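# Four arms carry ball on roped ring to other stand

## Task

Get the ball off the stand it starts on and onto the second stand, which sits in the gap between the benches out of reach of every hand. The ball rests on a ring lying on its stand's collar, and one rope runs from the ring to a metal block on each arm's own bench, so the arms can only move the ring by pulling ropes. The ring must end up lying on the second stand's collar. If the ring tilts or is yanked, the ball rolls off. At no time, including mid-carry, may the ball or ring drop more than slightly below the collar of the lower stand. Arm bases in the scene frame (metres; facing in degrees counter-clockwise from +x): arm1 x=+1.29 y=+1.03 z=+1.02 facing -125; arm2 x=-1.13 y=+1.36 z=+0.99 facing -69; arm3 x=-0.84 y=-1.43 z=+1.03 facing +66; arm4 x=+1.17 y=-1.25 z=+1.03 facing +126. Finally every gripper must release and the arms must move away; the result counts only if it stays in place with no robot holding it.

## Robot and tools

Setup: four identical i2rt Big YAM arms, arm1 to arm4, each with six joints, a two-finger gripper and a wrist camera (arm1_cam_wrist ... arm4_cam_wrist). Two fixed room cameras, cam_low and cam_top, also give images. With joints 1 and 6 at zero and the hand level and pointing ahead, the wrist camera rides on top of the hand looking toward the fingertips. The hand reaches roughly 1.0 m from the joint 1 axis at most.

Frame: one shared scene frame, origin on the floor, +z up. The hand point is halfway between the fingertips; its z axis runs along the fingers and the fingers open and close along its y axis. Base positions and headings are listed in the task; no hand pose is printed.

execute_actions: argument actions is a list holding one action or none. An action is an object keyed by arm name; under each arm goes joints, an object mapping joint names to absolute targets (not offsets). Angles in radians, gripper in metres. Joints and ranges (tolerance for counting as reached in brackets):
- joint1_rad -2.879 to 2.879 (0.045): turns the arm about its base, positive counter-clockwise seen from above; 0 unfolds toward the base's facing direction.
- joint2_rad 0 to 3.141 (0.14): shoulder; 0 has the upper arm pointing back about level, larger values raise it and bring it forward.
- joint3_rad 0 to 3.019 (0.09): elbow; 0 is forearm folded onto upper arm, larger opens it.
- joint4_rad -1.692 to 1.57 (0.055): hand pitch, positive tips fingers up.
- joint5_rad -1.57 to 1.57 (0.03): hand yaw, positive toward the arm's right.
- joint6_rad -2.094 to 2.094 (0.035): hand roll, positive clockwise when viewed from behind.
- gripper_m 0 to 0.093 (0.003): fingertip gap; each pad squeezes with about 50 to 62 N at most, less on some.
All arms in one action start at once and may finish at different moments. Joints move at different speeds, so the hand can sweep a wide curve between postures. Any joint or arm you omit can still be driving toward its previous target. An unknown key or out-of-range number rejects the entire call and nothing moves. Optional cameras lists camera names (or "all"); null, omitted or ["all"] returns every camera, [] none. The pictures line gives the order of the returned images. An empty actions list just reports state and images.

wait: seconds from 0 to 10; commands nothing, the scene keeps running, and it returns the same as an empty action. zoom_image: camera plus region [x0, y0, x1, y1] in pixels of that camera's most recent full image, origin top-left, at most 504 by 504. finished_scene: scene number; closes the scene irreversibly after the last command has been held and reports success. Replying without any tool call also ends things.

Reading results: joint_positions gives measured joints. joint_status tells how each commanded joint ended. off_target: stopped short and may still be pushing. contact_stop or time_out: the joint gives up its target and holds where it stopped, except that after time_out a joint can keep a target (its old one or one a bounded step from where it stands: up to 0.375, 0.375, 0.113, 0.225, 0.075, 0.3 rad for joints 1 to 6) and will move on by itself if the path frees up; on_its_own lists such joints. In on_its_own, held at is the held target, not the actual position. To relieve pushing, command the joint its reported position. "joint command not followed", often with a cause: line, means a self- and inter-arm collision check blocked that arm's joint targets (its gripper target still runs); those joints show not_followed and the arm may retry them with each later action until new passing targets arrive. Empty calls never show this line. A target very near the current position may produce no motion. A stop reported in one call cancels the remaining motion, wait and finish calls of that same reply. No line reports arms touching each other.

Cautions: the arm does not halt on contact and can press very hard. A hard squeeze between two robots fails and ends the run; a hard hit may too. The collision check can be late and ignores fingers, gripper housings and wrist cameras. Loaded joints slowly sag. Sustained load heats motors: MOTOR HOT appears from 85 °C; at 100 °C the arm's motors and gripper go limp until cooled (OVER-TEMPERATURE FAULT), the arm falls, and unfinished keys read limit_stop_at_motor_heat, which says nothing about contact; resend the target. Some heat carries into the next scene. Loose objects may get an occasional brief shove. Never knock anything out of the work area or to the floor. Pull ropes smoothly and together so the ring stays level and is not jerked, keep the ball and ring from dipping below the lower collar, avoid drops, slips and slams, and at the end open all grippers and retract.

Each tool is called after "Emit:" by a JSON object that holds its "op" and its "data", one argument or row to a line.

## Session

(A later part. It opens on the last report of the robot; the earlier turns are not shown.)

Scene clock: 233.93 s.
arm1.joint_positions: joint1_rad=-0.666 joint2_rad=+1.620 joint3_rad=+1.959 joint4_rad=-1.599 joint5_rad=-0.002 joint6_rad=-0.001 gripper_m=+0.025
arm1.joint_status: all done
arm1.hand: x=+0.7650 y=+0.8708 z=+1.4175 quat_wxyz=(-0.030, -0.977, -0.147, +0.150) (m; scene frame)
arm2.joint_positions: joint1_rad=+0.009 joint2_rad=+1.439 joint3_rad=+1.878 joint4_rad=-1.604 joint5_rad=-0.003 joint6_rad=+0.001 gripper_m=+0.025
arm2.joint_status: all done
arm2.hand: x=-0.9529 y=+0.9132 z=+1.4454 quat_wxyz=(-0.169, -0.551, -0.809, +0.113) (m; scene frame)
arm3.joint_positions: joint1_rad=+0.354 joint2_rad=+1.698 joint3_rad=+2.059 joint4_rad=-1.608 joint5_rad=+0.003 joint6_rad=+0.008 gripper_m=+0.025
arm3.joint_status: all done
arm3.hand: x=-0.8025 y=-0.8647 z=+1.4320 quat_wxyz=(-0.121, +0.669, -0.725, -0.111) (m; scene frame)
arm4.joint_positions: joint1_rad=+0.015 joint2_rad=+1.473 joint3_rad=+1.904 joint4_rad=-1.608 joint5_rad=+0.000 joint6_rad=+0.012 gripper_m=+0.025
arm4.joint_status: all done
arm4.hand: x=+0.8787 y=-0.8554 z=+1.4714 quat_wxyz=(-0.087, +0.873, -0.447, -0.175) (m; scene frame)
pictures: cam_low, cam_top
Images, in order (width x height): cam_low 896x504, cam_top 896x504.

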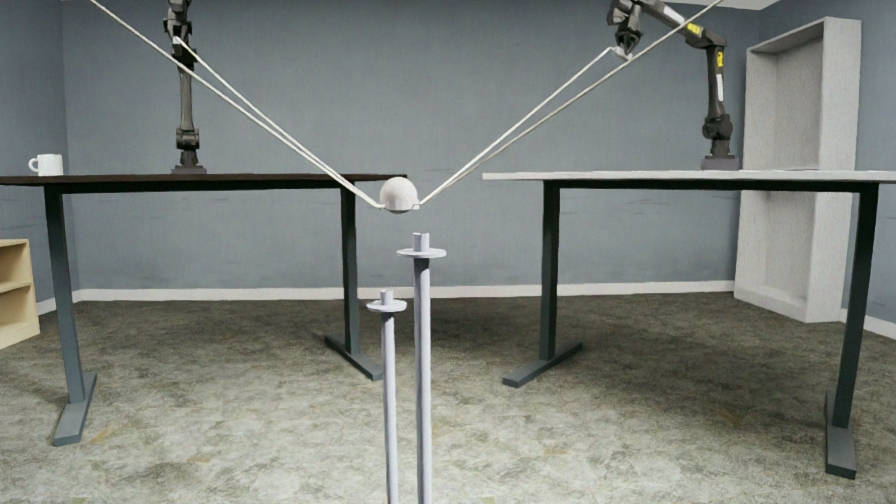

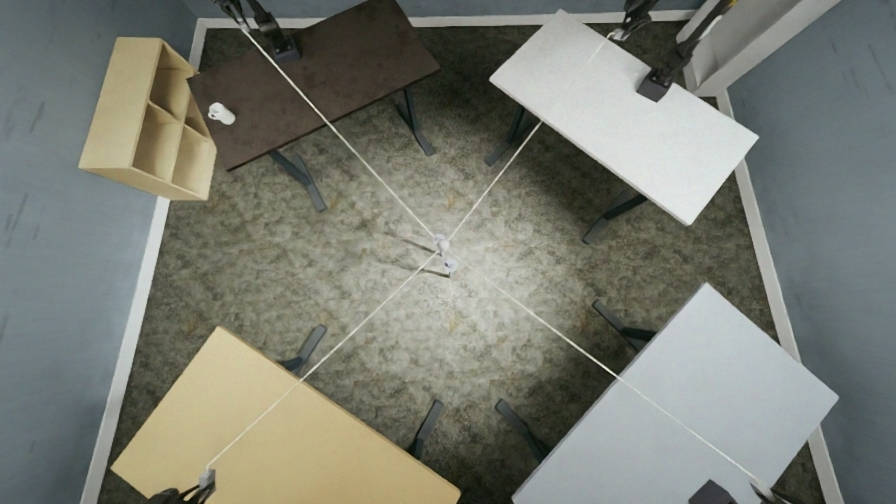

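Emit:
{"op": "execute_actions", "data": {
  "actions": [
    {"arm1":{"joints":{"joint1_rad":-0.56}},"arm2":{"joints":{"joint2_rad":1.578,"joint3_rad":2.147}},"arm3":{"joints":{"joint1_rad":0.318,"joint2_rad":1.545,"joint3_rad":1.886}},"arm4":{"joints":{"joint1_rad":0.06,"joint2_rad":1.303,"joint3_rad":1.75}}}
  ],
  "cameras": ["cam_low","cam_top"]
}}

Emit:
{"op": "zoom_image", "data": {
  "camera": "cam_low",
  "region": [340, 150, 480, 270]
}}

Scene clock: 241.90 s.
arm1.joint_positions: joint1_rad=-0.552 joint2_rad=+1.620 joint3_rad=+1.959 joint4_rad=-1.599 joint5_rad=-0.002 joint6_rad=-0.001 gripper_m=+0.025
arm1.joint_status: all done
arm1.hand: x=+0.7867 y=+0.8127 z=+1.4183 quat_wxyz=(-0.038, -0.967, -0.203, +0.148) (m; scene frame)
arm2.joint_positions: joint1_rad=+0.009 joint2_rad=+1.603 joint3_rad=+2.074 joint4_rad=-1.606 joint5_rad=-0.003 joint6_rad=+0.001 gripper_m=+0.025
arm2.joint_status: all done
arm2.hand: x=-0.9294 y=+0.8536 z=+1.4511 quat_wxyz=(-0.181, -0.549, -0.807, +0.121) (m; scene frame)
arm3.joint_positions: joint1_rad=+0.314 joint2_rad=+1.560 joint3_rad=+1.885 joint4_rad=-1.611 joint5_rad=+0.002 joint6_rad=+0.008 gripper_m=+0.025
arm3.joint_status: all done
arm3.hand: x=-0.7860 y=-0.9227 z=+1.4285 quat_wxyz=(-0.108, +0.656, -0.741, -0.096) (m; scene frame)
arm4.joint_positions: joint1_rad=+0.063 joint2_rad=+1.320 joint3_rad=+1.745 joint4_rad=-1.608 joint5_rad=+0.000 joint6_rad=+0.012 gripper_m=+0.025
arm4.joint_status: all done
arm4.hand: x=+0.8975 y=-0.9158 z=+1.4686 quat_wxyz=(-0.081, +0.884, -0.426, -0.174) (m; scene frame)
pictures: cam_low, cam_top
Images, in order (width x height): cam_low 896x504, cam_top 896x504.

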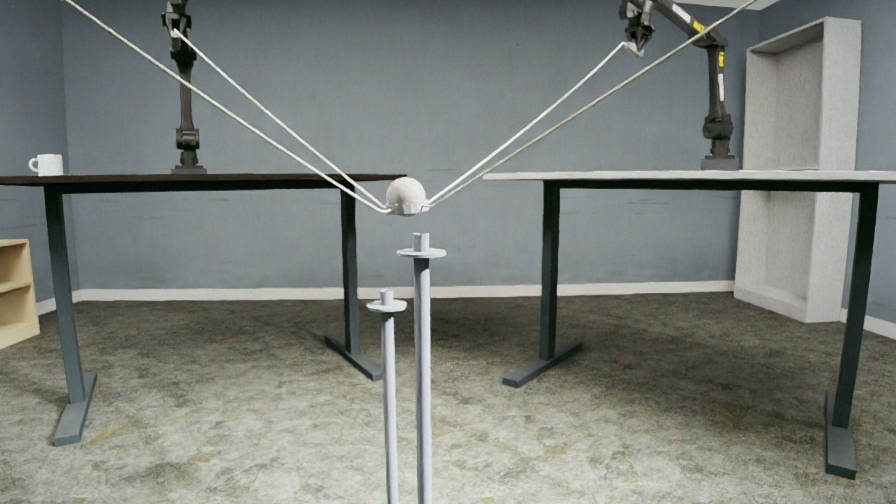

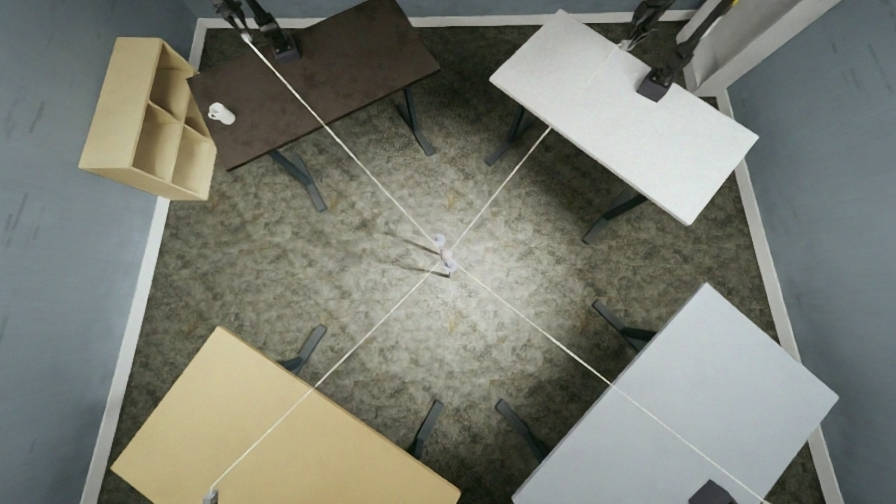

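Region (340, 150, 480, 270) of cam_low's 896x504 image, scaled by 3.600, with more detail than that image has; it fills the top 432 rows of this view, and the rest is white.

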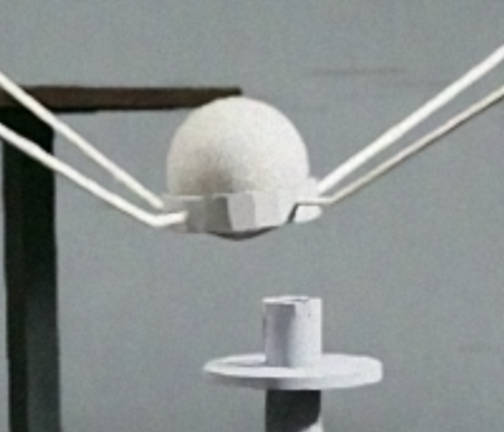

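Emit:
{"op": "execute_actions", "data": {
  "actions": [
    {"arm1":{"joints":{"joint1_rad":-0.393}},"arm2":{"joints":{"joint2_rad":1.753,"joint3_rad":2.385}},"arm3":{"joints":{"joint1_rad":0.256,"joint2_rad":1.37,"joint3_rad":1.71}},"arm4":{"joints":{"joint1_rad":0.118,"joint2_rad":1.121,"joint3_rad":1.597}}}
  ],
  "cameras": ["cam_low"]
}}

Scene clock: 250.10 s.
arm1.joint_positions: joint1_rad=-0.390 joint2_rad=+1.620 joint3_rad=+1.959 joint4_rad=-1.599 joint5_rad=-0.001 joint6_rad=-0.001 gripper_m=+0.025
arm1.joint_status: all done
arm1.hand: x=+0.8284 y=+0.7353 z=+1.4194 quat_wxyz=(-0.050, -0.947, -0.280, +0.146) (m; scene frame)
arm2.joint_positions: joint1_rad=+0.009 joint2_rad=+1.782 joint3_rad=+2.313 joint4_rad=-1.607 joint5_rad=-0.003 joint6_rad=+0.001 gripper_m=+0.025
arm2.joint_status: all done
arm2.hand: x=-0.9045 y=+0.7907 z=+1.4578 quat_wxyz=(-0.205, -0.545, -0.801, +0.137) (m; scene frame)
arm3.joint_positions: joint1_rad=+0.249 joint2_rad=+1.367 joint3_rad=+1.707 joint4_rad=-1.611 joint5_rad=+0.001 joint6_rad=+0.008 gripper_m=+0.025
arm3.joint_status: all done
arm3.hand: x=-0.7658 y=-0.9987 z=+1.4397 quat_wxyz=(-0.117, +0.631, -0.761, -0.097) (m; scene frame)
arm4.joint_positions: joint1_rad=+0.119 joint2_rad=+1.129 joint3_rad=+1.591 joint4_rad=-1.608 joint5_rad=+0.000 joint6_rad=+0.012 gripper_m=+0.025
arm4.joint_status: all done
arm4.hand: x=+0.9261 y=-0.9836 z=+1.4728 quat_wxyz=(-0.083, +0.893, -0.399, -0.193) (m; scene frame)
pictures: cam_low
Images, in order (width x height): cam_low 896x504.

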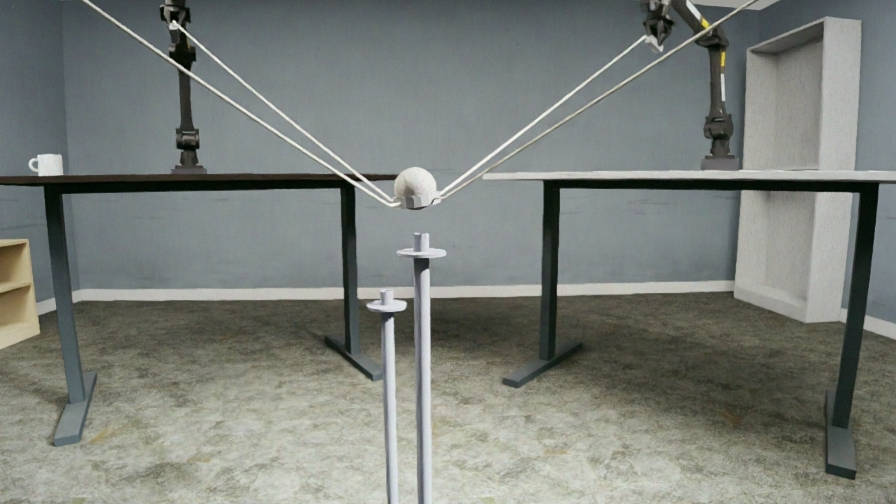

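Emit:
{"op": "execute_actions", "data": {
  "actions": [],
  "cameras": ["cam_low","cam_top"]
}}

Emit:
{"op": "zoom_image", "data": {
  "camera": "cam_low",
  "region": [350, 150, 490, 270]
}}

Emit:
{"op": "zoom_image", "data": {
  "camera": "cam_top",
  "region": [410, 215, 490, 285]
}}

Scene clock: 253.07 s.
arm1.joint_positions: joint1_rad=-0.390 joint2_rad=+1.620 joint3_rad=+1.959 joint4_rad=-1.599 joint5_rad=-0.001 joint6_rad=-0.001 gripper_m=+0.025
arm1.joint_status: all done
arm1.hand: x=+0.8284 y=+0.7353 z=+1.4194 quat_wxyz=(-0.050, -0.947, -0.280, +0.146) (m; scene frame)
arm2.joint_positions: joint1_rad=+0.009 joint2_rad=+1.782 joint3_rad=+2.313 joint4_rad=-1.607 joint5_rad=-0.003 joint6_rad=+0.001 gripper_m=+0.025
arm2.joint_status: all done
arm2.hand: x=-0.9045 y=+0.7907 z=+1.4578 quat_wxyz=(-0.205, -0.545, -0.801, +0.137) (m; scene frame)
arm3.joint_positions: joint1_rad=+0.249 joint2_rad=+1.367 joint3_rad=+1.707 joint4_rad=-1.611 joint5_rad=+0.001 joint6_rad=+0.008 gripper_m=+0.025
arm3.joint_status: all done
arm3.hand: x=-0.7658 y=-0.9987 z=+1.4397 quat_wxyz=(-0.117, +0.631, -0.761, -0.097) (m; scene frame)
arm4.joint_positions: joint1_rad=+0.119 joint2_rad=+1.129 joint3_rad=+1.591 joint4_rad=-1.608 joint5_rad=+0.000 joint6_rad=+0.012 gripper_m=+0.025
arm4.joint_status: all done
arm4.hand: x=+0.9261 y=-0.9836 z=+1.4728 quat_wxyz=(-0.083, +0.893, -0.399, -0.193) (m; scene frame)
pictures: cam_low, cam_top
Images, in order (width x height): cam_low 896x504, cam_top 896x504.

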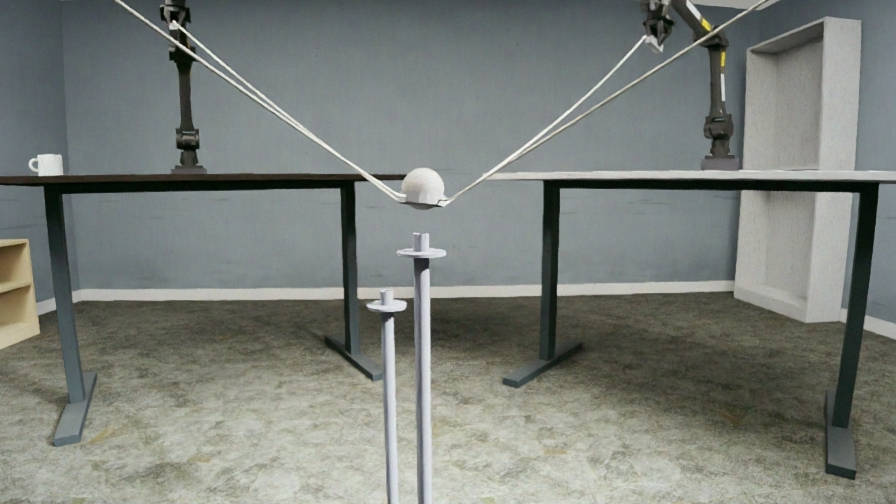

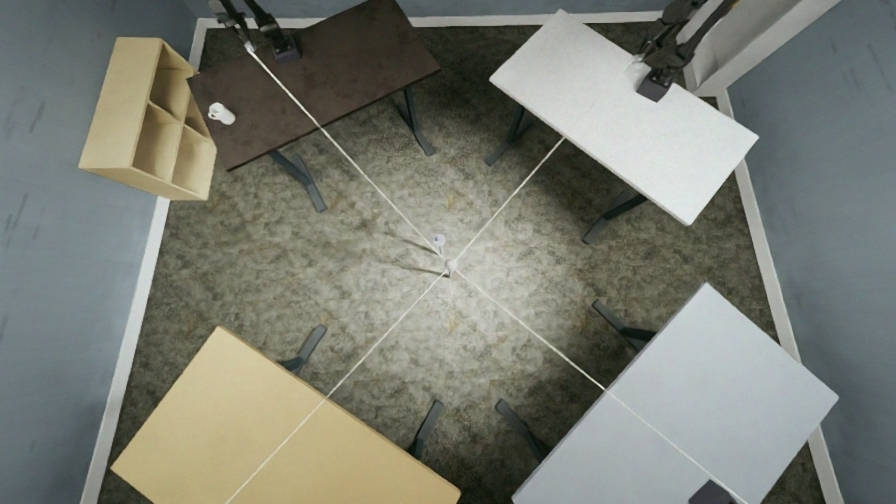

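Region (350, 150, 490, 270) of cam_low's 896x504 image, scaled by 3.600, with more detail than that image has; it fills the top 432 rows of this view, and the rest is white.

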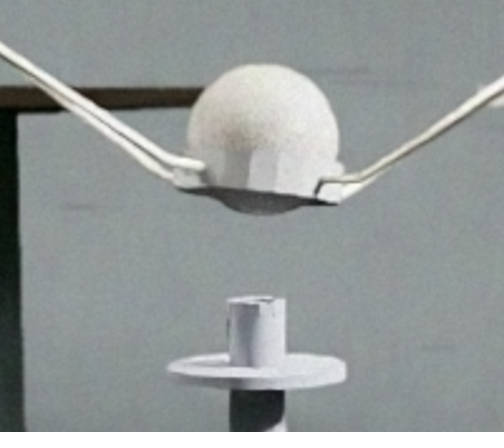

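Region (410, 215, 490, 285) of cam_top's 896x504 image, scaled by 6.300, with more detail than that image has; it fills the top 441 rows of this view, and the rest is white.

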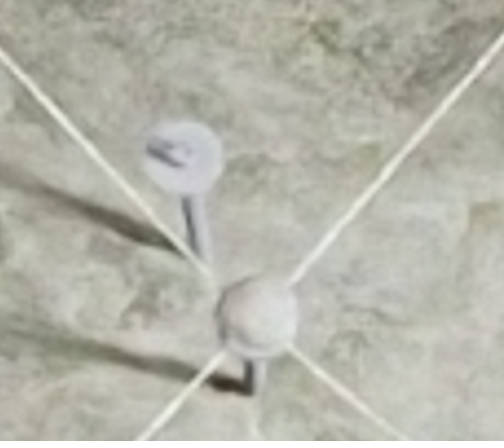

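Emit:
{"op": "execute_actions", "data": {
  "actions": [
    {"arm2":{"joints":{"joint3_rad":2.285}},"arm3":{"joints":{"joint1_rad":0.223,"joint3_rad":1.663}},"arm4":{"joints":{"joint3_rad":1.52}}}
  ],
  "cameras": ["cam_low"]
}}

Scene clock: 265.80 s.
arm1.joint_positions: joint1_rad=-0.390 joint2_rad=+1.620 joint3_rad=+1.959 joint4_rad=-1.599 joint5_rad=-0.001 joint6_rad=-0.001 gripper_m=+0.025
arm1.joint_status: not commanded
arm1.hand: x=+0.8284 y=+0.7353 z=+1.4194 quat_wxyz=(-0.050, -0.947, -0.280, +0.146) (m; scene frame)
arm2.joint_positions: joint1_rad=+0.009 joint2_rad=+1.782 joint3_rad=+2.277 joint4_rad=-1.607 joint5_rad=-0.003 joint6_rad=+0.001 gripper_m=+0.025
arm2.joint_status: all done
arm2.hand: x=-0.9050 y=+0.7919 z=+1.4421 quat_wxyz=(-0.191, -0.548, -0.805, +0.127) (m; scene frame)
arm3.joint_positions: joint1_rad=+0.222 joint2_rad=+1.368 joint3_rad=+1.656 joint4_rad=-1.611 joint5_rad=+0.003 joint6_rad=+0.008 gripper_m=+0.025
arm3.joint_status: all done
arm3.hand: x=-0.7552 y=-1.0066 z=+1.4174 quat_wxyz=(-0.099, +0.623, -0.772, -0.079) (m; scene frame)
arm4.joint_positions: joint1_rad=+0.119 joint2_rad=+1.129 joint3_rad=+1.513 joint4_rad=-1.609 joint5_rad=+0.000 joint6_rad=+0.012 gripper_m=+0.025
arm4.joint_status: all done
arm4.hand: x=+0.9301 y=-0.9879 z=+1.4384 quat_wxyz=(-0.068, +0.899, -0.402, -0.157) (m; scene frame)
pictures: cam_low
Images, in order (width x height): cam_low 896x504.

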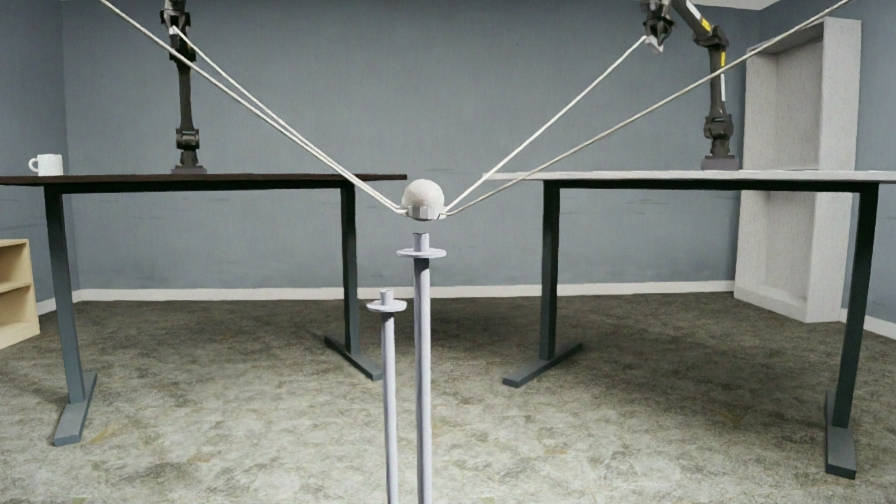

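Emit:
{"op": "execute_actions", "data": {
  "actions": [],
  "cameras": ["cam_low","cam_top"]
}}

Emit:
{"op": "zoom_image", "data": {
  "camera": "cam_low",
  "region": [350, 150, 490, 270]
}}

Emit:
{"op": "zoom_image", "data": {
  "camera": "cam_top",
  "region": [410, 215, 490, 285]
}}

Scene clock: 268.63 s.
arm1.joint_positions: joint1_rad=-0.390 joint2_rad=+1.620 joint3_rad=+1.959 joint4_rad=-1.599 joint5_rad=-0.001 joint6_rad=-0.001 gripper_m=+0.025
arm1.joint_status: not commanded
arm1.hand: x=+0.8284 y=+0.7353 z=+1.4194 quat_wxyz=(-0.050, -0.947, -0.280, +0.146) (m; scene frame)
arm2.joint_positions: joint1_rad=+0.009 joint2_rad=+1.782 joint3_rad=+2.277 joint4_rad=-1.607 joint5_rad=-0.003 joint6_rad=+0.001 gripper_m=+0.025
arm2.joint_status: all done
arm2.hand: x=-0.9050 y=+0.7919 z=+1.4421 quat_wxyz=(-0.191, -0.548, -0.805, +0.127) (m; scene frame)
arm3.joint_positions: joint1_rad=+0.222 joint2_rad=+1.368 joint3_rad=+1.656 joint4_rad=-1.611 joint5_rad=+0.003 joint6_rad=+0.008 gripper_m=+0.025
arm3.joint_status: all done
arm3.hand: x=-0.7552 y=-1.0066 z=+1.4174 quat_wxyz=(-0.099, +0.623, -0.772, -0.079) (m; scene frame)
arm4.joint_positions: joint1_rad=+0.119 joint2_rad=+1.129 joint3_rad=+1.513 joint4_rad=-1.609 joint5_rad=+0.000 joint6_rad=+0.012 gripper_m=+0.025
arm4.joint_status: all done
arm4.hand: x=+0.9301 y=-0.9879 z=+1.4384 quat_wxyz=(-0.068, +0.899, -0.402, -0.157) (m; scene frame)
pictures: cam_low, cam_top
Images, in order (width x height): cam_low 896x504, cam_top 896x504.

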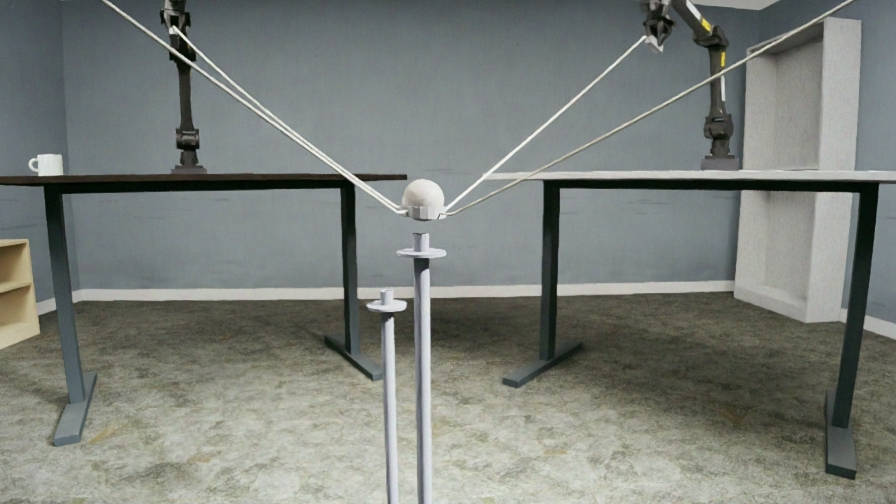

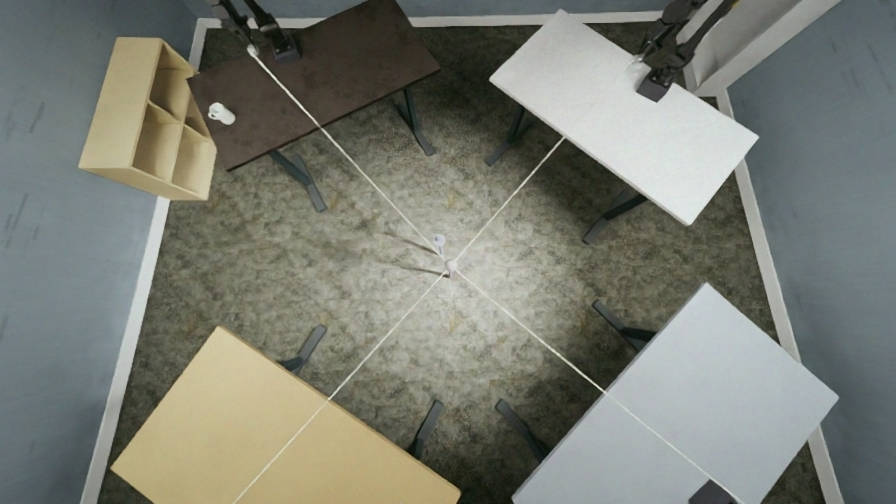

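Region (350, 150, 490, 270) of cam_low's 896x504 image, scaled by 3.600, with more detail than that image has; it fills the top 432 rows of this view, and the rest is white.

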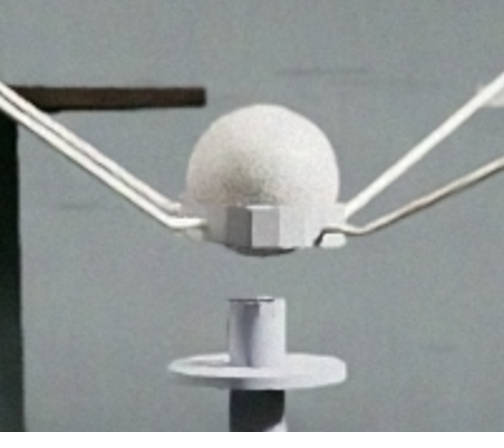

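Region (410, 215, 490, 285) of cam_top's 896x504 image, scaled by 6.300, with more detail than that image has; it fills the top 441 rows of this view, and the rest is white.

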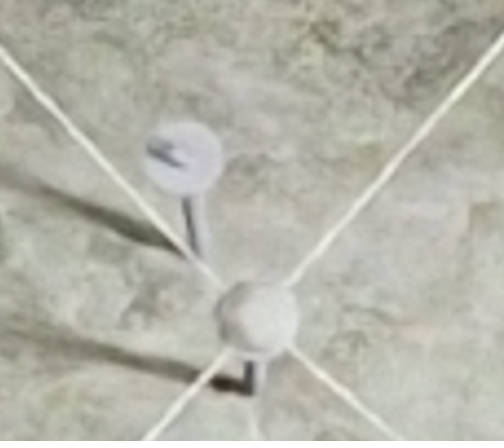

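Emit:
{"op": "execute_actions", "data": {
  "actions": [
    {"arm1":{"joints":{"joint3_rad":1.93}},"arm2":{"joints":{"joint1_rad":0.02}},"arm3":{"joints":{"joint1_rad":0.193}},"arm4":{"joints":{"joint4_rad":-1.535}}}
  ],
  "cameras": []
}}

Scene clock: 278.23 s.
arm1.joint_positions: joint1_rad=-0.390 joint2_rad=+1.620 joint3_rad=+1.916 joint4_rad=-1.599 joint5_rad=-0.001 joint6_rad=-0.001 gripper_m=+0.025
arm1.joint_status: all done
arm1.hand: x=+0.8327 y=+0.7378 z=+1.4009 quat_wxyz=(-0.044, -0.950, -0.281, +0.126) (m; scene frame)
arm2.joint_positions: joint1_rad=+0.011 joint2_rad=+1.782 joint3_rad=+2.277 joint4_rad=-1.607 joint5_rad=-0.003 joint6_rad=+0.001 gripper_m=+0.025
arm2.joint_status: all done
arm2.hand: x=-0.9039 y=+0.7923 z=+1.4421 quat_wxyz=(-0.191, -0.547, -0.805, +0.127) (m; scene frame)
arm3.joint_positions: joint1_rad=+0.190 joint2_rad=+1.368 joint3_rad=+1.656 joint4_rad=-1.611 joint5_rad=+0.003 joint6_rad=+0.008 gripper_m=+0.025
arm3.joint_status: all done
arm3.hand: x=-0.7415 y=-1.0097 z=+1.4174 quat_wxyz=(-0.100, +0.610, -0.782, -0.077) (m; scene frame)
arm4.joint_positions: joint1_rad=+0.119 joint2_rad=+1.129 joint3_rad=+1.513 joint4_rad=-1.548 joint5_rad=+0.000 joint6_rad=+0.012 gripper_m=+0.025
arm4.joint_status: all done
arm4.hand: x=+0.9206 y=-0.9776 z=+1.4439 quat_wxyz=(-0.080, +0.894, -0.400, -0.184) (m; scene frame)
pictures: none
No camera images: the call's "cameras" was empty. Leave "cameras" out to get every camera's image.

Emit:
{"op": "execute_actions", "data": {
  "actions": [],
  "cameras": ["cam_low","cam_top"]
}}

Emit:
{"op": "zoom_image", "data": {
  "camera": "cam_low",
  "region": [350, 150, 490, 270]
}}

Emit:
{"op": "zoom_image", "data": {
  "camera": "cam_top",
  "region": [430, 245, 470, 285]
}}

Scene clock: 282.17 s.
arm1.joint_positions: joint1_rad=-0.390 joint2_rad=+1.620 joint3_rad=+1.916 joint4_rad=-1.599 joint5_rad=-0.001 joint6_rad=-0.001 gripper_m=+0.025
arm1.joint_status: all done
arm1.hand: x=+0.8327 y=+0.7378 z=+1.4009 quat_wxyz=(-0.044, -0.950, -0.281, +0.126) (m; scene frame)
arm2.joint_positions: joint1_rad=+0.011 joint2_rad=+1.782 joint3_rad=+2.277 joint4_rad=-1.607 joint5_rad=-0.003 joint6_rad=+0.001 gripper_m=+0.025
arm2.joint_status: all done
arm2.hand: x=-0.9039 y=+0.7923 z=+1.4421 quat_wxyz=(-0.191, -0.547, -0.805, +0.127) (m; scene frame)
arm3.joint_positions: joint1_rad=+0.190 joint2_rad=+1.368 joint3_rad=+1.656 joint4_rad=-1.611 joint5_rad=+0.003 joint6_rad=+0.008 gripper_m=+0.025
arm3.joint_status: all done
arm3.hand: x=-0.7415 y=-1.0097 z=+1.4174 quat_wxyz=(-0.100, +0.610, -0.782, -0.077) (m; scene frame)
arm4.joint_positions: joint1_rad=+0.119 joint2_rad=+1.129 joint3_rad=+1.513 joint4_rad=-1.548 joint5_rad=+0.000 joint6_rad=+0.012 gripper_m=+0.025
arm4.joint_status: all done
arm4.hand: x=+0.9206 y=-0.9776 z=+1.4439 quat_wxyz=(-0.080, +0.894, -0.400, -0.184) (m; scene frame)
pictures: cam_low, cam_top
Images, in order (width x height): cam_low 896x504, cam_top 896x504.

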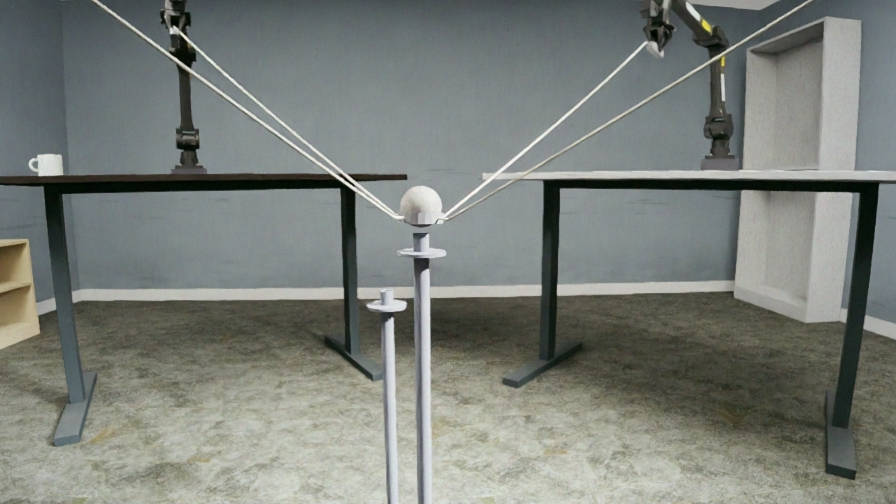

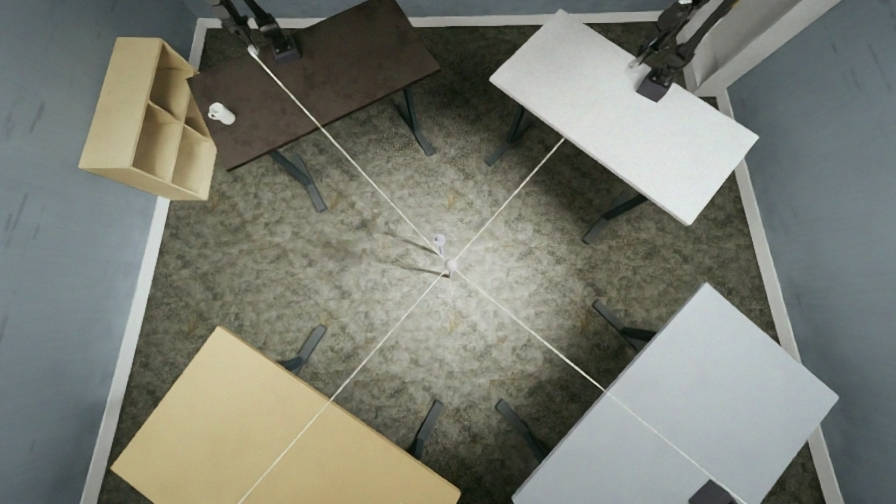

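Region (350, 150, 490, 270) of cam_low's 896x504 image, scaled by 3.600, with more detail than that image has; it fills the top 432 rows of this view, and the rest is white.

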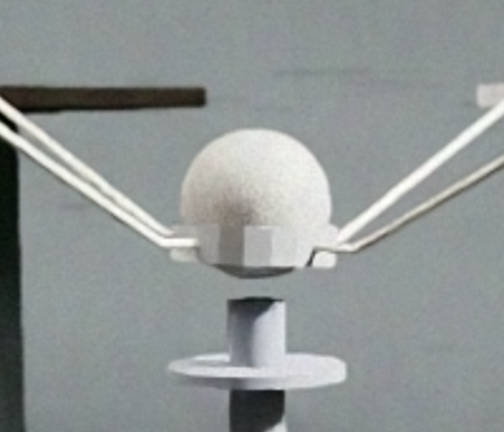

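Region (430, 245, 470, 285) of cam_top's 896x504 image, scaled by 12.600, with more detail than that image has.

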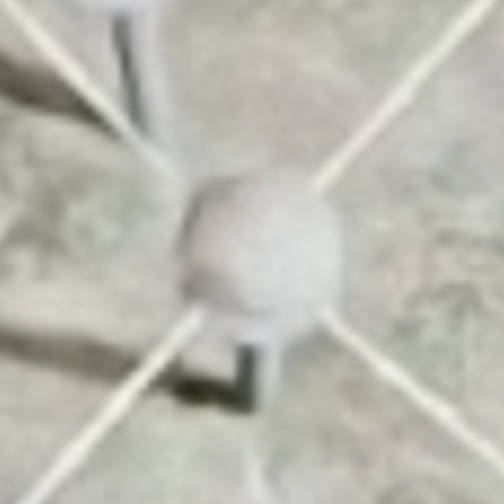

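Emit:
{"op": "execute_actions", "data": {
  "actions": [
    {"arm1":{"joints":{"joint4_rad":-1.537}},"arm2":{"joints":{"joint3_rad":2.249}},"arm3":{"joints":{"joint3_rad":1.598}},"arm4":{"joints":{"joint3_rad":1.468}}}
  ],
  "cameras": ["cam_low"]
}}

Emit:
{"op": "zoom_image", "data": {
  "camera": "cam_low",
  "region": [350, 150, 490, 270]
}}

Scene clock: 289.97 s.
arm1.joint_positions: joint1_rad=-0.390 joint2_rad=+1.620 joint3_rad=+1.916 joint4_rad=-1.557 joint5_rad=-0.001 joint6_rad=-0.001 gripper_m=+0.025
arm1.joint_status: all done
arm1.hand: x=+0.8244 y=+0.7324 z=+1.4039 quat_wxyz=(-0.050, -0.948, -0.280, +0.146) (m; scene frame)
arm2.joint_positions: joint1_rad=+0.011 joint2_rad=+1.781 joint3_rad=+2.242 joint4_rad=-1.607 joint5_rad=-0.003 joint6_rad=+0.001 gripper_m=+0.025
arm2.joint_status: all done
arm2.hand: x=-0.9046 y=+0.7940 z=+1.4268 quat_wxyz=(-0.177, -0.549, -0.808, +0.118) (m; scene frame)
arm3.joint_positions: joint1_rad=+0.190 joint2_rad=+1.369 joint3_rad=+1.590 joint4_rad=-1.611 joint5_rad=+0.003 joint6_rad=+0.008 gripper_m=+0.025
arm3.joint_status: all done
arm3.hand: x=-0.7436 y=-1.0187 z=+1.3891 quat_wxyz=(-0.074, +0.613, -0.785, -0.057) (m; scene frame)
arm4.joint_positions: joint1_rad=+0.119 joint2_rad=+1.129 joint3_rad=+1.464 joint4_rad=-1.547 joint5_rad=+0.000 joint6_rad=+0.012 gripper_m=+0.025
arm4.joint_status: all done
arm4.hand: x=+0.9236 y=-0.9809 z=+1.4221 quat_wxyz=(-0.070, +0.898, -0.402, -0.163) (m; scene frame)
pictures: cam_low
Images, in order (width x height): cam_low 896x504.

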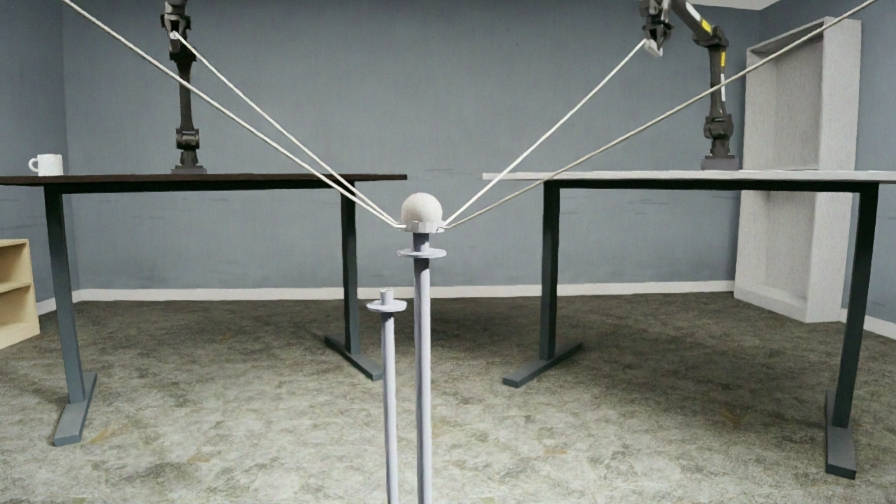

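Region (350, 150, 490, 270) of cam_low's 896x504 image, scaled by 3.600, with more detail than that image has; it fills the top 432 rows of this view, and the rest is white.

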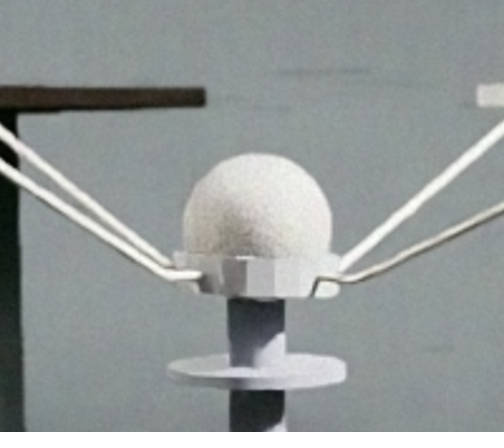

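Emit:
{"op": "execute_actions", "data": {
  "actions": [
    {"arm1":{"joints":{"joint4_rad":-1.461}},"arm2":{"joints":{"joint3_rad":2.188}},"arm3":{"joints":{"joint4_rad":-1.527}},"arm4":{"joints":{"joint4_rad":-1.455}}}
  ],
  "cameras": ["cam_low"]
}}

Emit:
{"op": "zoom_image", "data": {
  "camera": "cam_low",
  "region": [350, 150, 490, 270]
}}

Scene clock: 296.00 s.
arm1.joint_positions: joint1_rad=-0.390 joint2_rad=+1.620 joint3_rad=+1.916 joint4_rad=-1.484 joint5_rad=-0.001 joint6_rad=-0.001 gripper_m=+0.025
arm1.joint_status: all done
arm1.hand: x=+0.8101 y=+0.7232 z=+1.4100 quat_wxyz=(-0.061, -0.942, -0.278, +0.180) (m; scene frame)
arm2.joint_positions: joint1_rad=+0.011 joint2_rad=+1.776 joint3_rad=+2.179 joint4_rad=-1.607 joint5_rad=-0.003 joint6_rad=+0.001 gripper_m=+0.025
arm2.joint_status: all done
arm2.hand: x=-0.9066 y=+0.7991 z=+1.4016 quat_wxyz=(-0.153, -0.552, -0.813, +0.102) (m; scene frame)
arm3.joint_positions: joint1_rad=+0.190 joint2_rad=+1.369 joint3_rad=+1.590 joint4_rad=-1.537 joint5_rad=+0.003 joint6_rad=+0.008 gripper_m=+0.025
arm3.joint_status: all done
arm3.hand: x=-0.7394 y=-1.0012 z=+1.3931 quat_wxyz=(-0.103, +0.610, -0.782, -0.080) (m; scene frame)
arm4.joint_positions: joint1_rad=+0.119 joint2_rad=+1.129 joint3_rad=+1.464 joint4_rad=-1.472 joint5_rad=+0.000 joint6_rad=+0.012 gripper_m=+0.025
arm4.joint_status: all done
arm4.hand: x=+0.9121 y=-0.9683 z=+1.4291 quat_wxyz=(-0.085, +0.892, -0.399, -0.197) (m; scene frame)
pictures: cam_low
Images, in order (width x height): cam_low 896x504.

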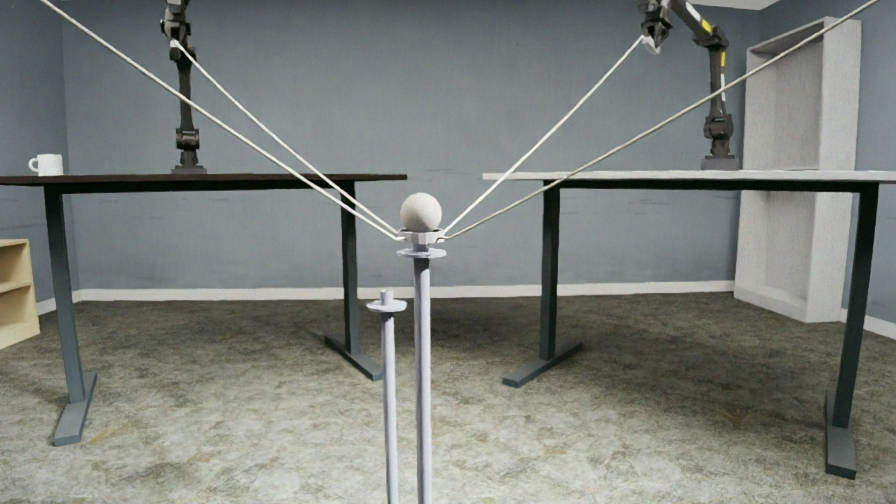

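Region (350, 150, 490, 270) of cam_low's 896x504 image, scaled by 3.600, with more detail than that image has; it fills the top 432 rows of this view, and the rest is white.

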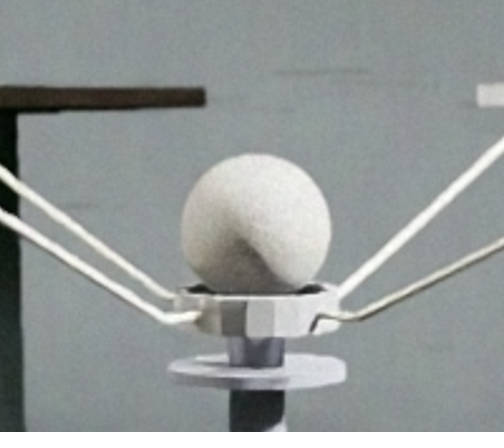

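Emit:
{"op": "execute_actions", "data": {
  "actions": [
    {"arm1":{"joints":{"joint2_rad":1.69}},"arm2":{"joints":{"joint2_rad":1.84}},"arm3":{"joints":{"joint2_rad":1.455}},"arm4":{"joints":{"joint2_rad":1.21}}}
  ],
  "cameras": ["cam_low"]
}}

Emit:
{"op": "zoom_image", "data": {
  "camera": "cam_low",
  "region": [350, 150, 490, 270]
}}

Scene clock: 302.77 s.
arm1.joint_positions: joint1_rad=-0.390 joint2_rad=+1.695 joint3_rad=+1.916 joint4_rad=-1.484 joint5_rad=-0.001 joint6_rad=-0.001 gripper_m=+0.025
arm1.joint_status: all done
arm1.hand: x=+0.7954 y=+0.7131 z=+1.3684 quat_wxyz=(-0.050, -0.948, -0.280, +0.145) (m; scene frame)
arm2.joint_positions: joint1_rad=+0.011 joint2_rad=+1.849 joint3_rad=+2.179 joint4_rad=-1.607 joint5_rad=-0.002 joint6_rad=+0.001 gripper_m=+0.025
arm2.joint_status: all done
arm2.hand: x=-0.8998 y=+0.7818 z=+1.3587 quat_wxyz=(-0.123, -0.556, -0.818, +0.082) (m; scene frame)
arm3.joint_positions: joint1_rad=+0.190 joint2_rad=+1.457 joint3_rad=+1.590 joint4_rad=-1.537 joint5_rad=+0.002 joint6_rad=+0.008 gripper_m=+0.025
arm3.joint_status: all done
arm3.hand: x=-0.7353 y=-0.9829 z=+1.3551 quat_wxyz=(-0.068, +0.613, -0.785, -0.053) (m; scene frame)
arm4.joint_positions: joint1_rad=+0.119 joint2_rad=+1.217 joint3_rad=+1.464 joint4_rad=-1.471 joint5_rad=+0.000 joint6_rad=+0.012 gripper_m=+0.025
arm4.joint_status: all done
arm4.hand: x=+0.8967 y=-0.9515 z=+1.3965 quat_wxyz=(-0.068, +0.899, -0.402, -0.158) (m; scene frame)
pictures: cam_low
Images, in order (width x height): cam_low 896x504.

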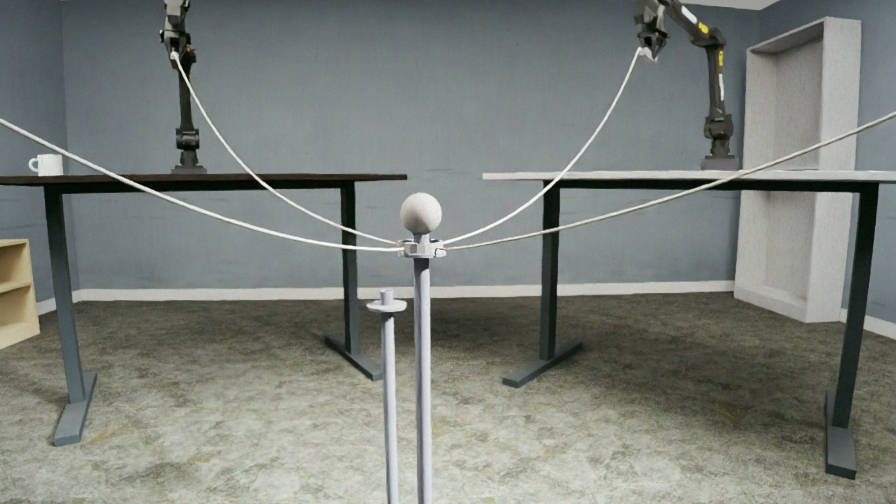

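Region (350, 150, 490, 270) of cam_low's 896x504 image, scaled by 3.600, with more detail than that image has; it fills the top 432 rows of this view, and the rest is white.

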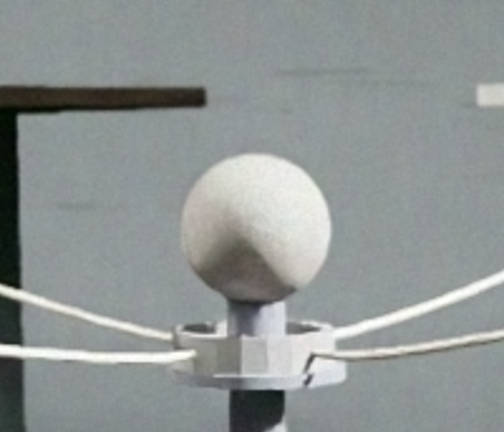

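Emit:
{"op": "execute_actions", "data": {
  "actions": [
    {"arm1":{"joints":{"joint1_rad":-0.2,"joint2_rad":2.03,"joint3_rad":1.485,"joint4_rad":-0.955}},"arm2":{"joints":{"joint1_rad":0.06,"joint2_rad":1.97,"joint3_rad":1.45,"joint4_rad":-0.955}},"arm3":{"joints":{"joint1_rad":0.06,"joint2_rad":2.055,"joint3_rad":1.452,"joint4_rad":-0.875}},"arm4":{"joints":{"joint2_rad":2.04,"joint3_rad":1.45,"joint4_rad":-0.92}}}
  ],
  "cameras": ["cam_low"]
}}

Scene clock: 310.90 s.
arm1.joint_positions: joint1_rad=-0.204 joint2_rad=+2.037 joint3_rad=+1.458 joint4_rad=-0.971 joint5_rad=-0.002 joint6_rad=-0.001 gripper_m=+0.025
arm1.joint_status: all done
arm1.hand: x=+0.8704 y=+0.6280 z=+1.0059 quat_wxyz=(-0.011, -0.928, -0.372, +0.007) (m; scene frame)
arm2.joint_positions: joint1_rad=+0.059 joint2_rad=+2.002 joint3_rad=+1.447 joint4_rad=-0.970 joint5_rad=-0.001 joint6_rad=+0.001 gripper_m=+0.025
arm2.joint_status: all done
arm2.hand: x=-0.8907 y=+0.8344 z=+0.9931 quat_wxyz=(-0.021, -0.542, -0.840, +0.012) (m; scene frame)
arm3.joint_positions: joint1_rad=+0.055 joint2_rad=+2.074 joint3_rad=+1.434 joint4_rad=-0.884 joint5_rad=+0.001 joint6_rad=+0.007 gripper_m=+0.025
arm3.joint_status: all done
arm3.hand: x=-0.6330 y=-0.8920 z=+0.9886 quat_wxyz=(-0.021, +0.561, -0.827, -0.015) (m; scene frame)
arm4.joint_positions: joint1_rad=+0.119 joint2_rad=+2.056 joint3_rad=+1.436 joint4_rad=-0.929 joint5_rad=+0.000 joint6_rad=+0.012 gripper_m=+0.025
arm4.joint_status: all done
arm4.hand: x=+0.7849 y=-0.8293 z=+0.9907 quat_wxyz=(-0.004, +0.913, -0.408, -0.009) (m; scene frame)
pictures: cam_low
Images, in order (width x height): cam_low 896x504.

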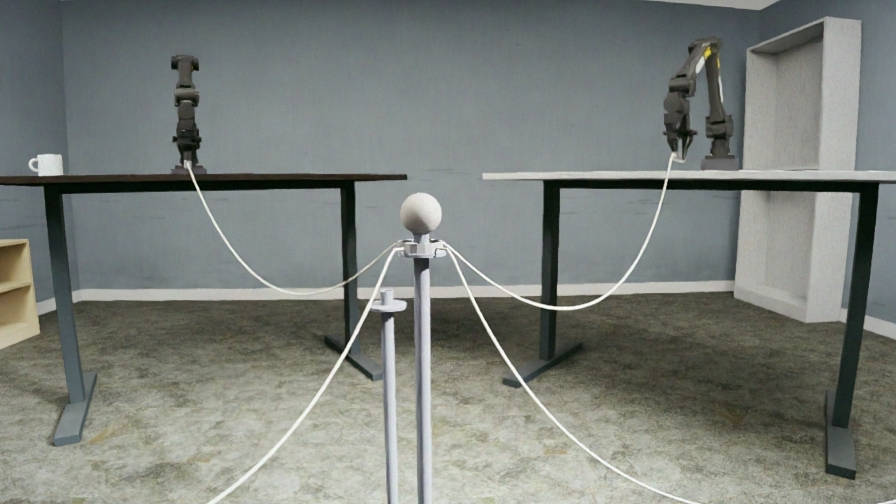

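Emit:
{"op": "execute_actions", "data": {
  "actions": [
    {"arm1":{"joints":{"joint2_rad":2.098,"joint4_rad":-0.93}},"arm2":{"joints":{"joint2_rad":2.052}},"arm3":{"joints":{"joint2_rad":2.135}},"arm4":{"joints":{"joint2_rad":2.112,"joint4_rad":-0.905}}}
  ],
  "cameras": []
}}

Scene clock: 314.43 s.
arm1.joint_positions: joint1_rad=-0.204 joint2_rad=+2.092 joint3_rad=+1.458 joint4_rad=-0.947 joint5_rad=-0.002 joint6_rad=-0.001 gripper_m=+0.025
arm1.joint_status: all done
arm1.hand: x=+0.8727 y=+0.6297 z=+0.9757 quat_wxyz=(-0.006, -0.928, -0.373, -0.007) (m; scene frame)
arm2.joint_positions: joint1_rad=+0.059 joint2_rad=+2.042 joint3_rad=+1.447 joint4_rad=-0.967 joint5_rad=-0.001 joint6_rad=+0.001 gripper_m=+0.025
arm2.joint_status: all done
arm2.hand: x=-0.8927 y=+0.8388 z=+0.9709 quat_wxyz=(-0.005, -0.542, -0.840, +0.002) (m; scene frame)
arm3.joint_positions: joint1_rad=+0.055 joint2_rad=+2.114 joint3_rad=+1.434 joint4_rad=-0.883 joint5_rad=+0.001 joint6_rad=+0.007 gripper_m=+0.025
arm3.joint_status: all done
arm3.hand: x=-0.6356 y=-0.8986 z=+0.9660 quat_wxyz=(-0.005, +0.561, -0.828, -0.004) (m; scene frame)
arm4.joint_positions: joint1_rad=+0.119 joint2_rad=+2.099 joint3_rad=+1.436 joint4_rad=-0.915 joint5_rad=+0.000 joint6_rad=+0.012 gripper_m=+0.025
arm4.joint_status: all done
arm4.hand: x=+0.7876 y=-0.8323 z=+0.9670 quat_wxyz=(+0.002, +0.913, -0.408, +0.004) (m; scene frame)
pictures: none
No camera images: the call's "cameras" was empty. Leave "cameras" out to get every camera's image.

Emit:
{"op": "execute_actions", "data": {
  "actions": [
    {"arm1":{"joints":{"gripper_m":0.06}},"arm2":{"joints":{"gripper_m":0.06}},"arm3":{"joints":{"gripper_m":0.06}},"arm4":{"joints":{"gripper_m":0.06}}}
  ],
  "cameras": []
}}

Emit:
{"op": "execute_actions", "data": {
  "actions": [
    {"arm1":{"joints":{"joint2_rad":1.5}},"arm2":{"joints":{"joint2_rad":1.5}},"arm3":{"joints":{"joint2_rad":1.5}},"arm4":{"joints":{"joint2_rad":1.5}}}
  ],
  "cameras": ["cam_low","cam_top"]
}}

Scene clock: 320.30 s.
arm1.joint_positions: joint1_rad=-0.204 joint2_rad=+2.092 joint3_rad=+1.458 joint4_rad=-0.947 joint5_rad=-0.002 joint6_rad=-0.001 gripper_m=+0.060
arm1.joint_status: all done
arm1.hand: x=+0.8727 y=+0.6297 z=+0.9757 quat_wxyz=(-0.006, -0.928, -0.373, -0.007) (m; scene frame)
arm2.joint_positions: joint1_rad=+0.059 joint2_rad=+2.042 joint3_rad=+1.447 joint4_rad=-0.967 joint5_rad=-0.001 joint6_rad=+0.001 gripper_m=+0.060
arm2.joint_status: all done
arm2.hand: x=-0.8927 y=+0.8388 z=+0.9709 quat_wxyz=(-0.005, -0.542, -0.840, +0.002) (m; scene frame)
arm3.joint_positions: joint1_rad=+0.055 joint2_rad=+2.114 joint3_rad=+1.434 joint4_rad=-0.883 joint5_rad=+0.001 joint6_rad=+0.007 gripper_m=+0.060
arm3.joint_status: all done
arm3.hand: x=-0.6356 y=-0.8986 z=+0.9660 quat_wxyz=(-0.005, +0.561, -0.828, -0.004) (m; scene frame)
arm4.joint_positions: joint1_rad=+0.119 joint2_rad=+2.099 joint3_rad=+1.436 joint4_rad=-0.915 joint5_rad=+0.000 joint6_rad=+0.012 gripper_m=+0.060
arm4.joint_status: all done
arm4.hand: x=+0.7876 y=-0.8323 z=+0.9670 quat_wxyz=(+0.002, +0.913, -0.408, +0.004) (m; scene frame)
pictures: none
No camera images: the call's "cameras" was empty. Leave "cameras" out to get every camera's image.

Scene clock: 321.90 s.
arm1.joint_positions: joint1_rad=-0.204 joint2_rad=+1.489 joint3_rad=+1.476 joint4_rad=-0.945 joint5_rad=-0.002 joint6_rad=-0.001 gripper_m=+0.060
arm1.joint_status: all done
arm1.hand: x=+0.8646 y=+0.6284 z=+1.3296 quat_wxyz=(-0.119, -0.885, -0.354, +0.278) (m; scene frame)
arm2.joint_positions: joint1_rad=+0.059 joint2_rad=+1.497 joint3_rad=+1.436 joint4_rad=-0.967 joint5_rad=-0.001 joint6_rad=+0.001 gripper_m=+0.060
arm2.joint_status: all done
arm2.hand: x=-0.8944 y=+0.8418 z=+1.2737 quat_wxyz=(-0.228, -0.522, -0.809, +0.145) (m; scene frame)
arm3.joint_positions: joint1_rad=+0.055 joint2_rad=+1.481 joint3_rad=+1.443 joint4_rad=-0.879 joint5_rad=+0.001 joint6_rad=+0.007 gripper_m=+0.060
arm3.joint_status: all done
arm3.hand: x=-0.6314 y=-0.8889 z=+1.3371 quat_wxyz=(-0.267, +0.531, -0.783, -0.184) (m; scene frame)
arm4.joint_positions: joint1_rad=+0.119 joint2_rad=+1.483 joint3_rad=+1.436 joint4_rad=-0.910 joint5_rad=+0.000 joint6_rad=+0.012 gripper_m=+0.060
arm4.joint_status: all done
arm4.hand: x=+0.7814 y=-0.8255 z=+1.3192 quat_wxyz=(-0.120, +0.870, -0.389, -0.276) (m; scene frame)
pictures: cam_low, cam_top
Images, in order (width x height): cam_low 896x504, cam_top 896x504.

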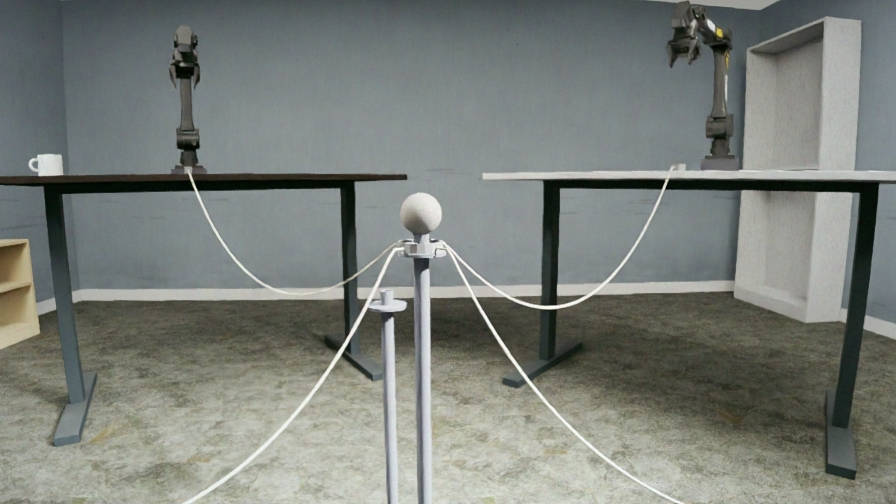

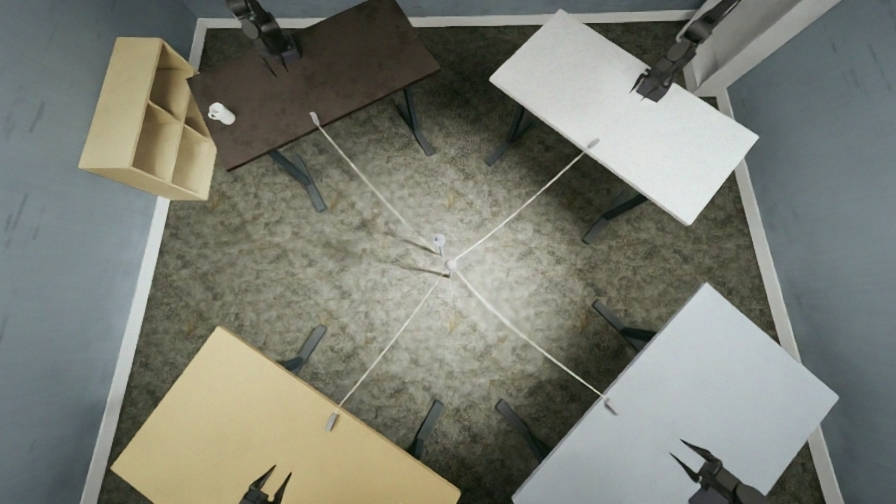

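Emit:
{"op": "finished_scene", "data": {
  "scene": 2
}}

The scene is finished: the task was done.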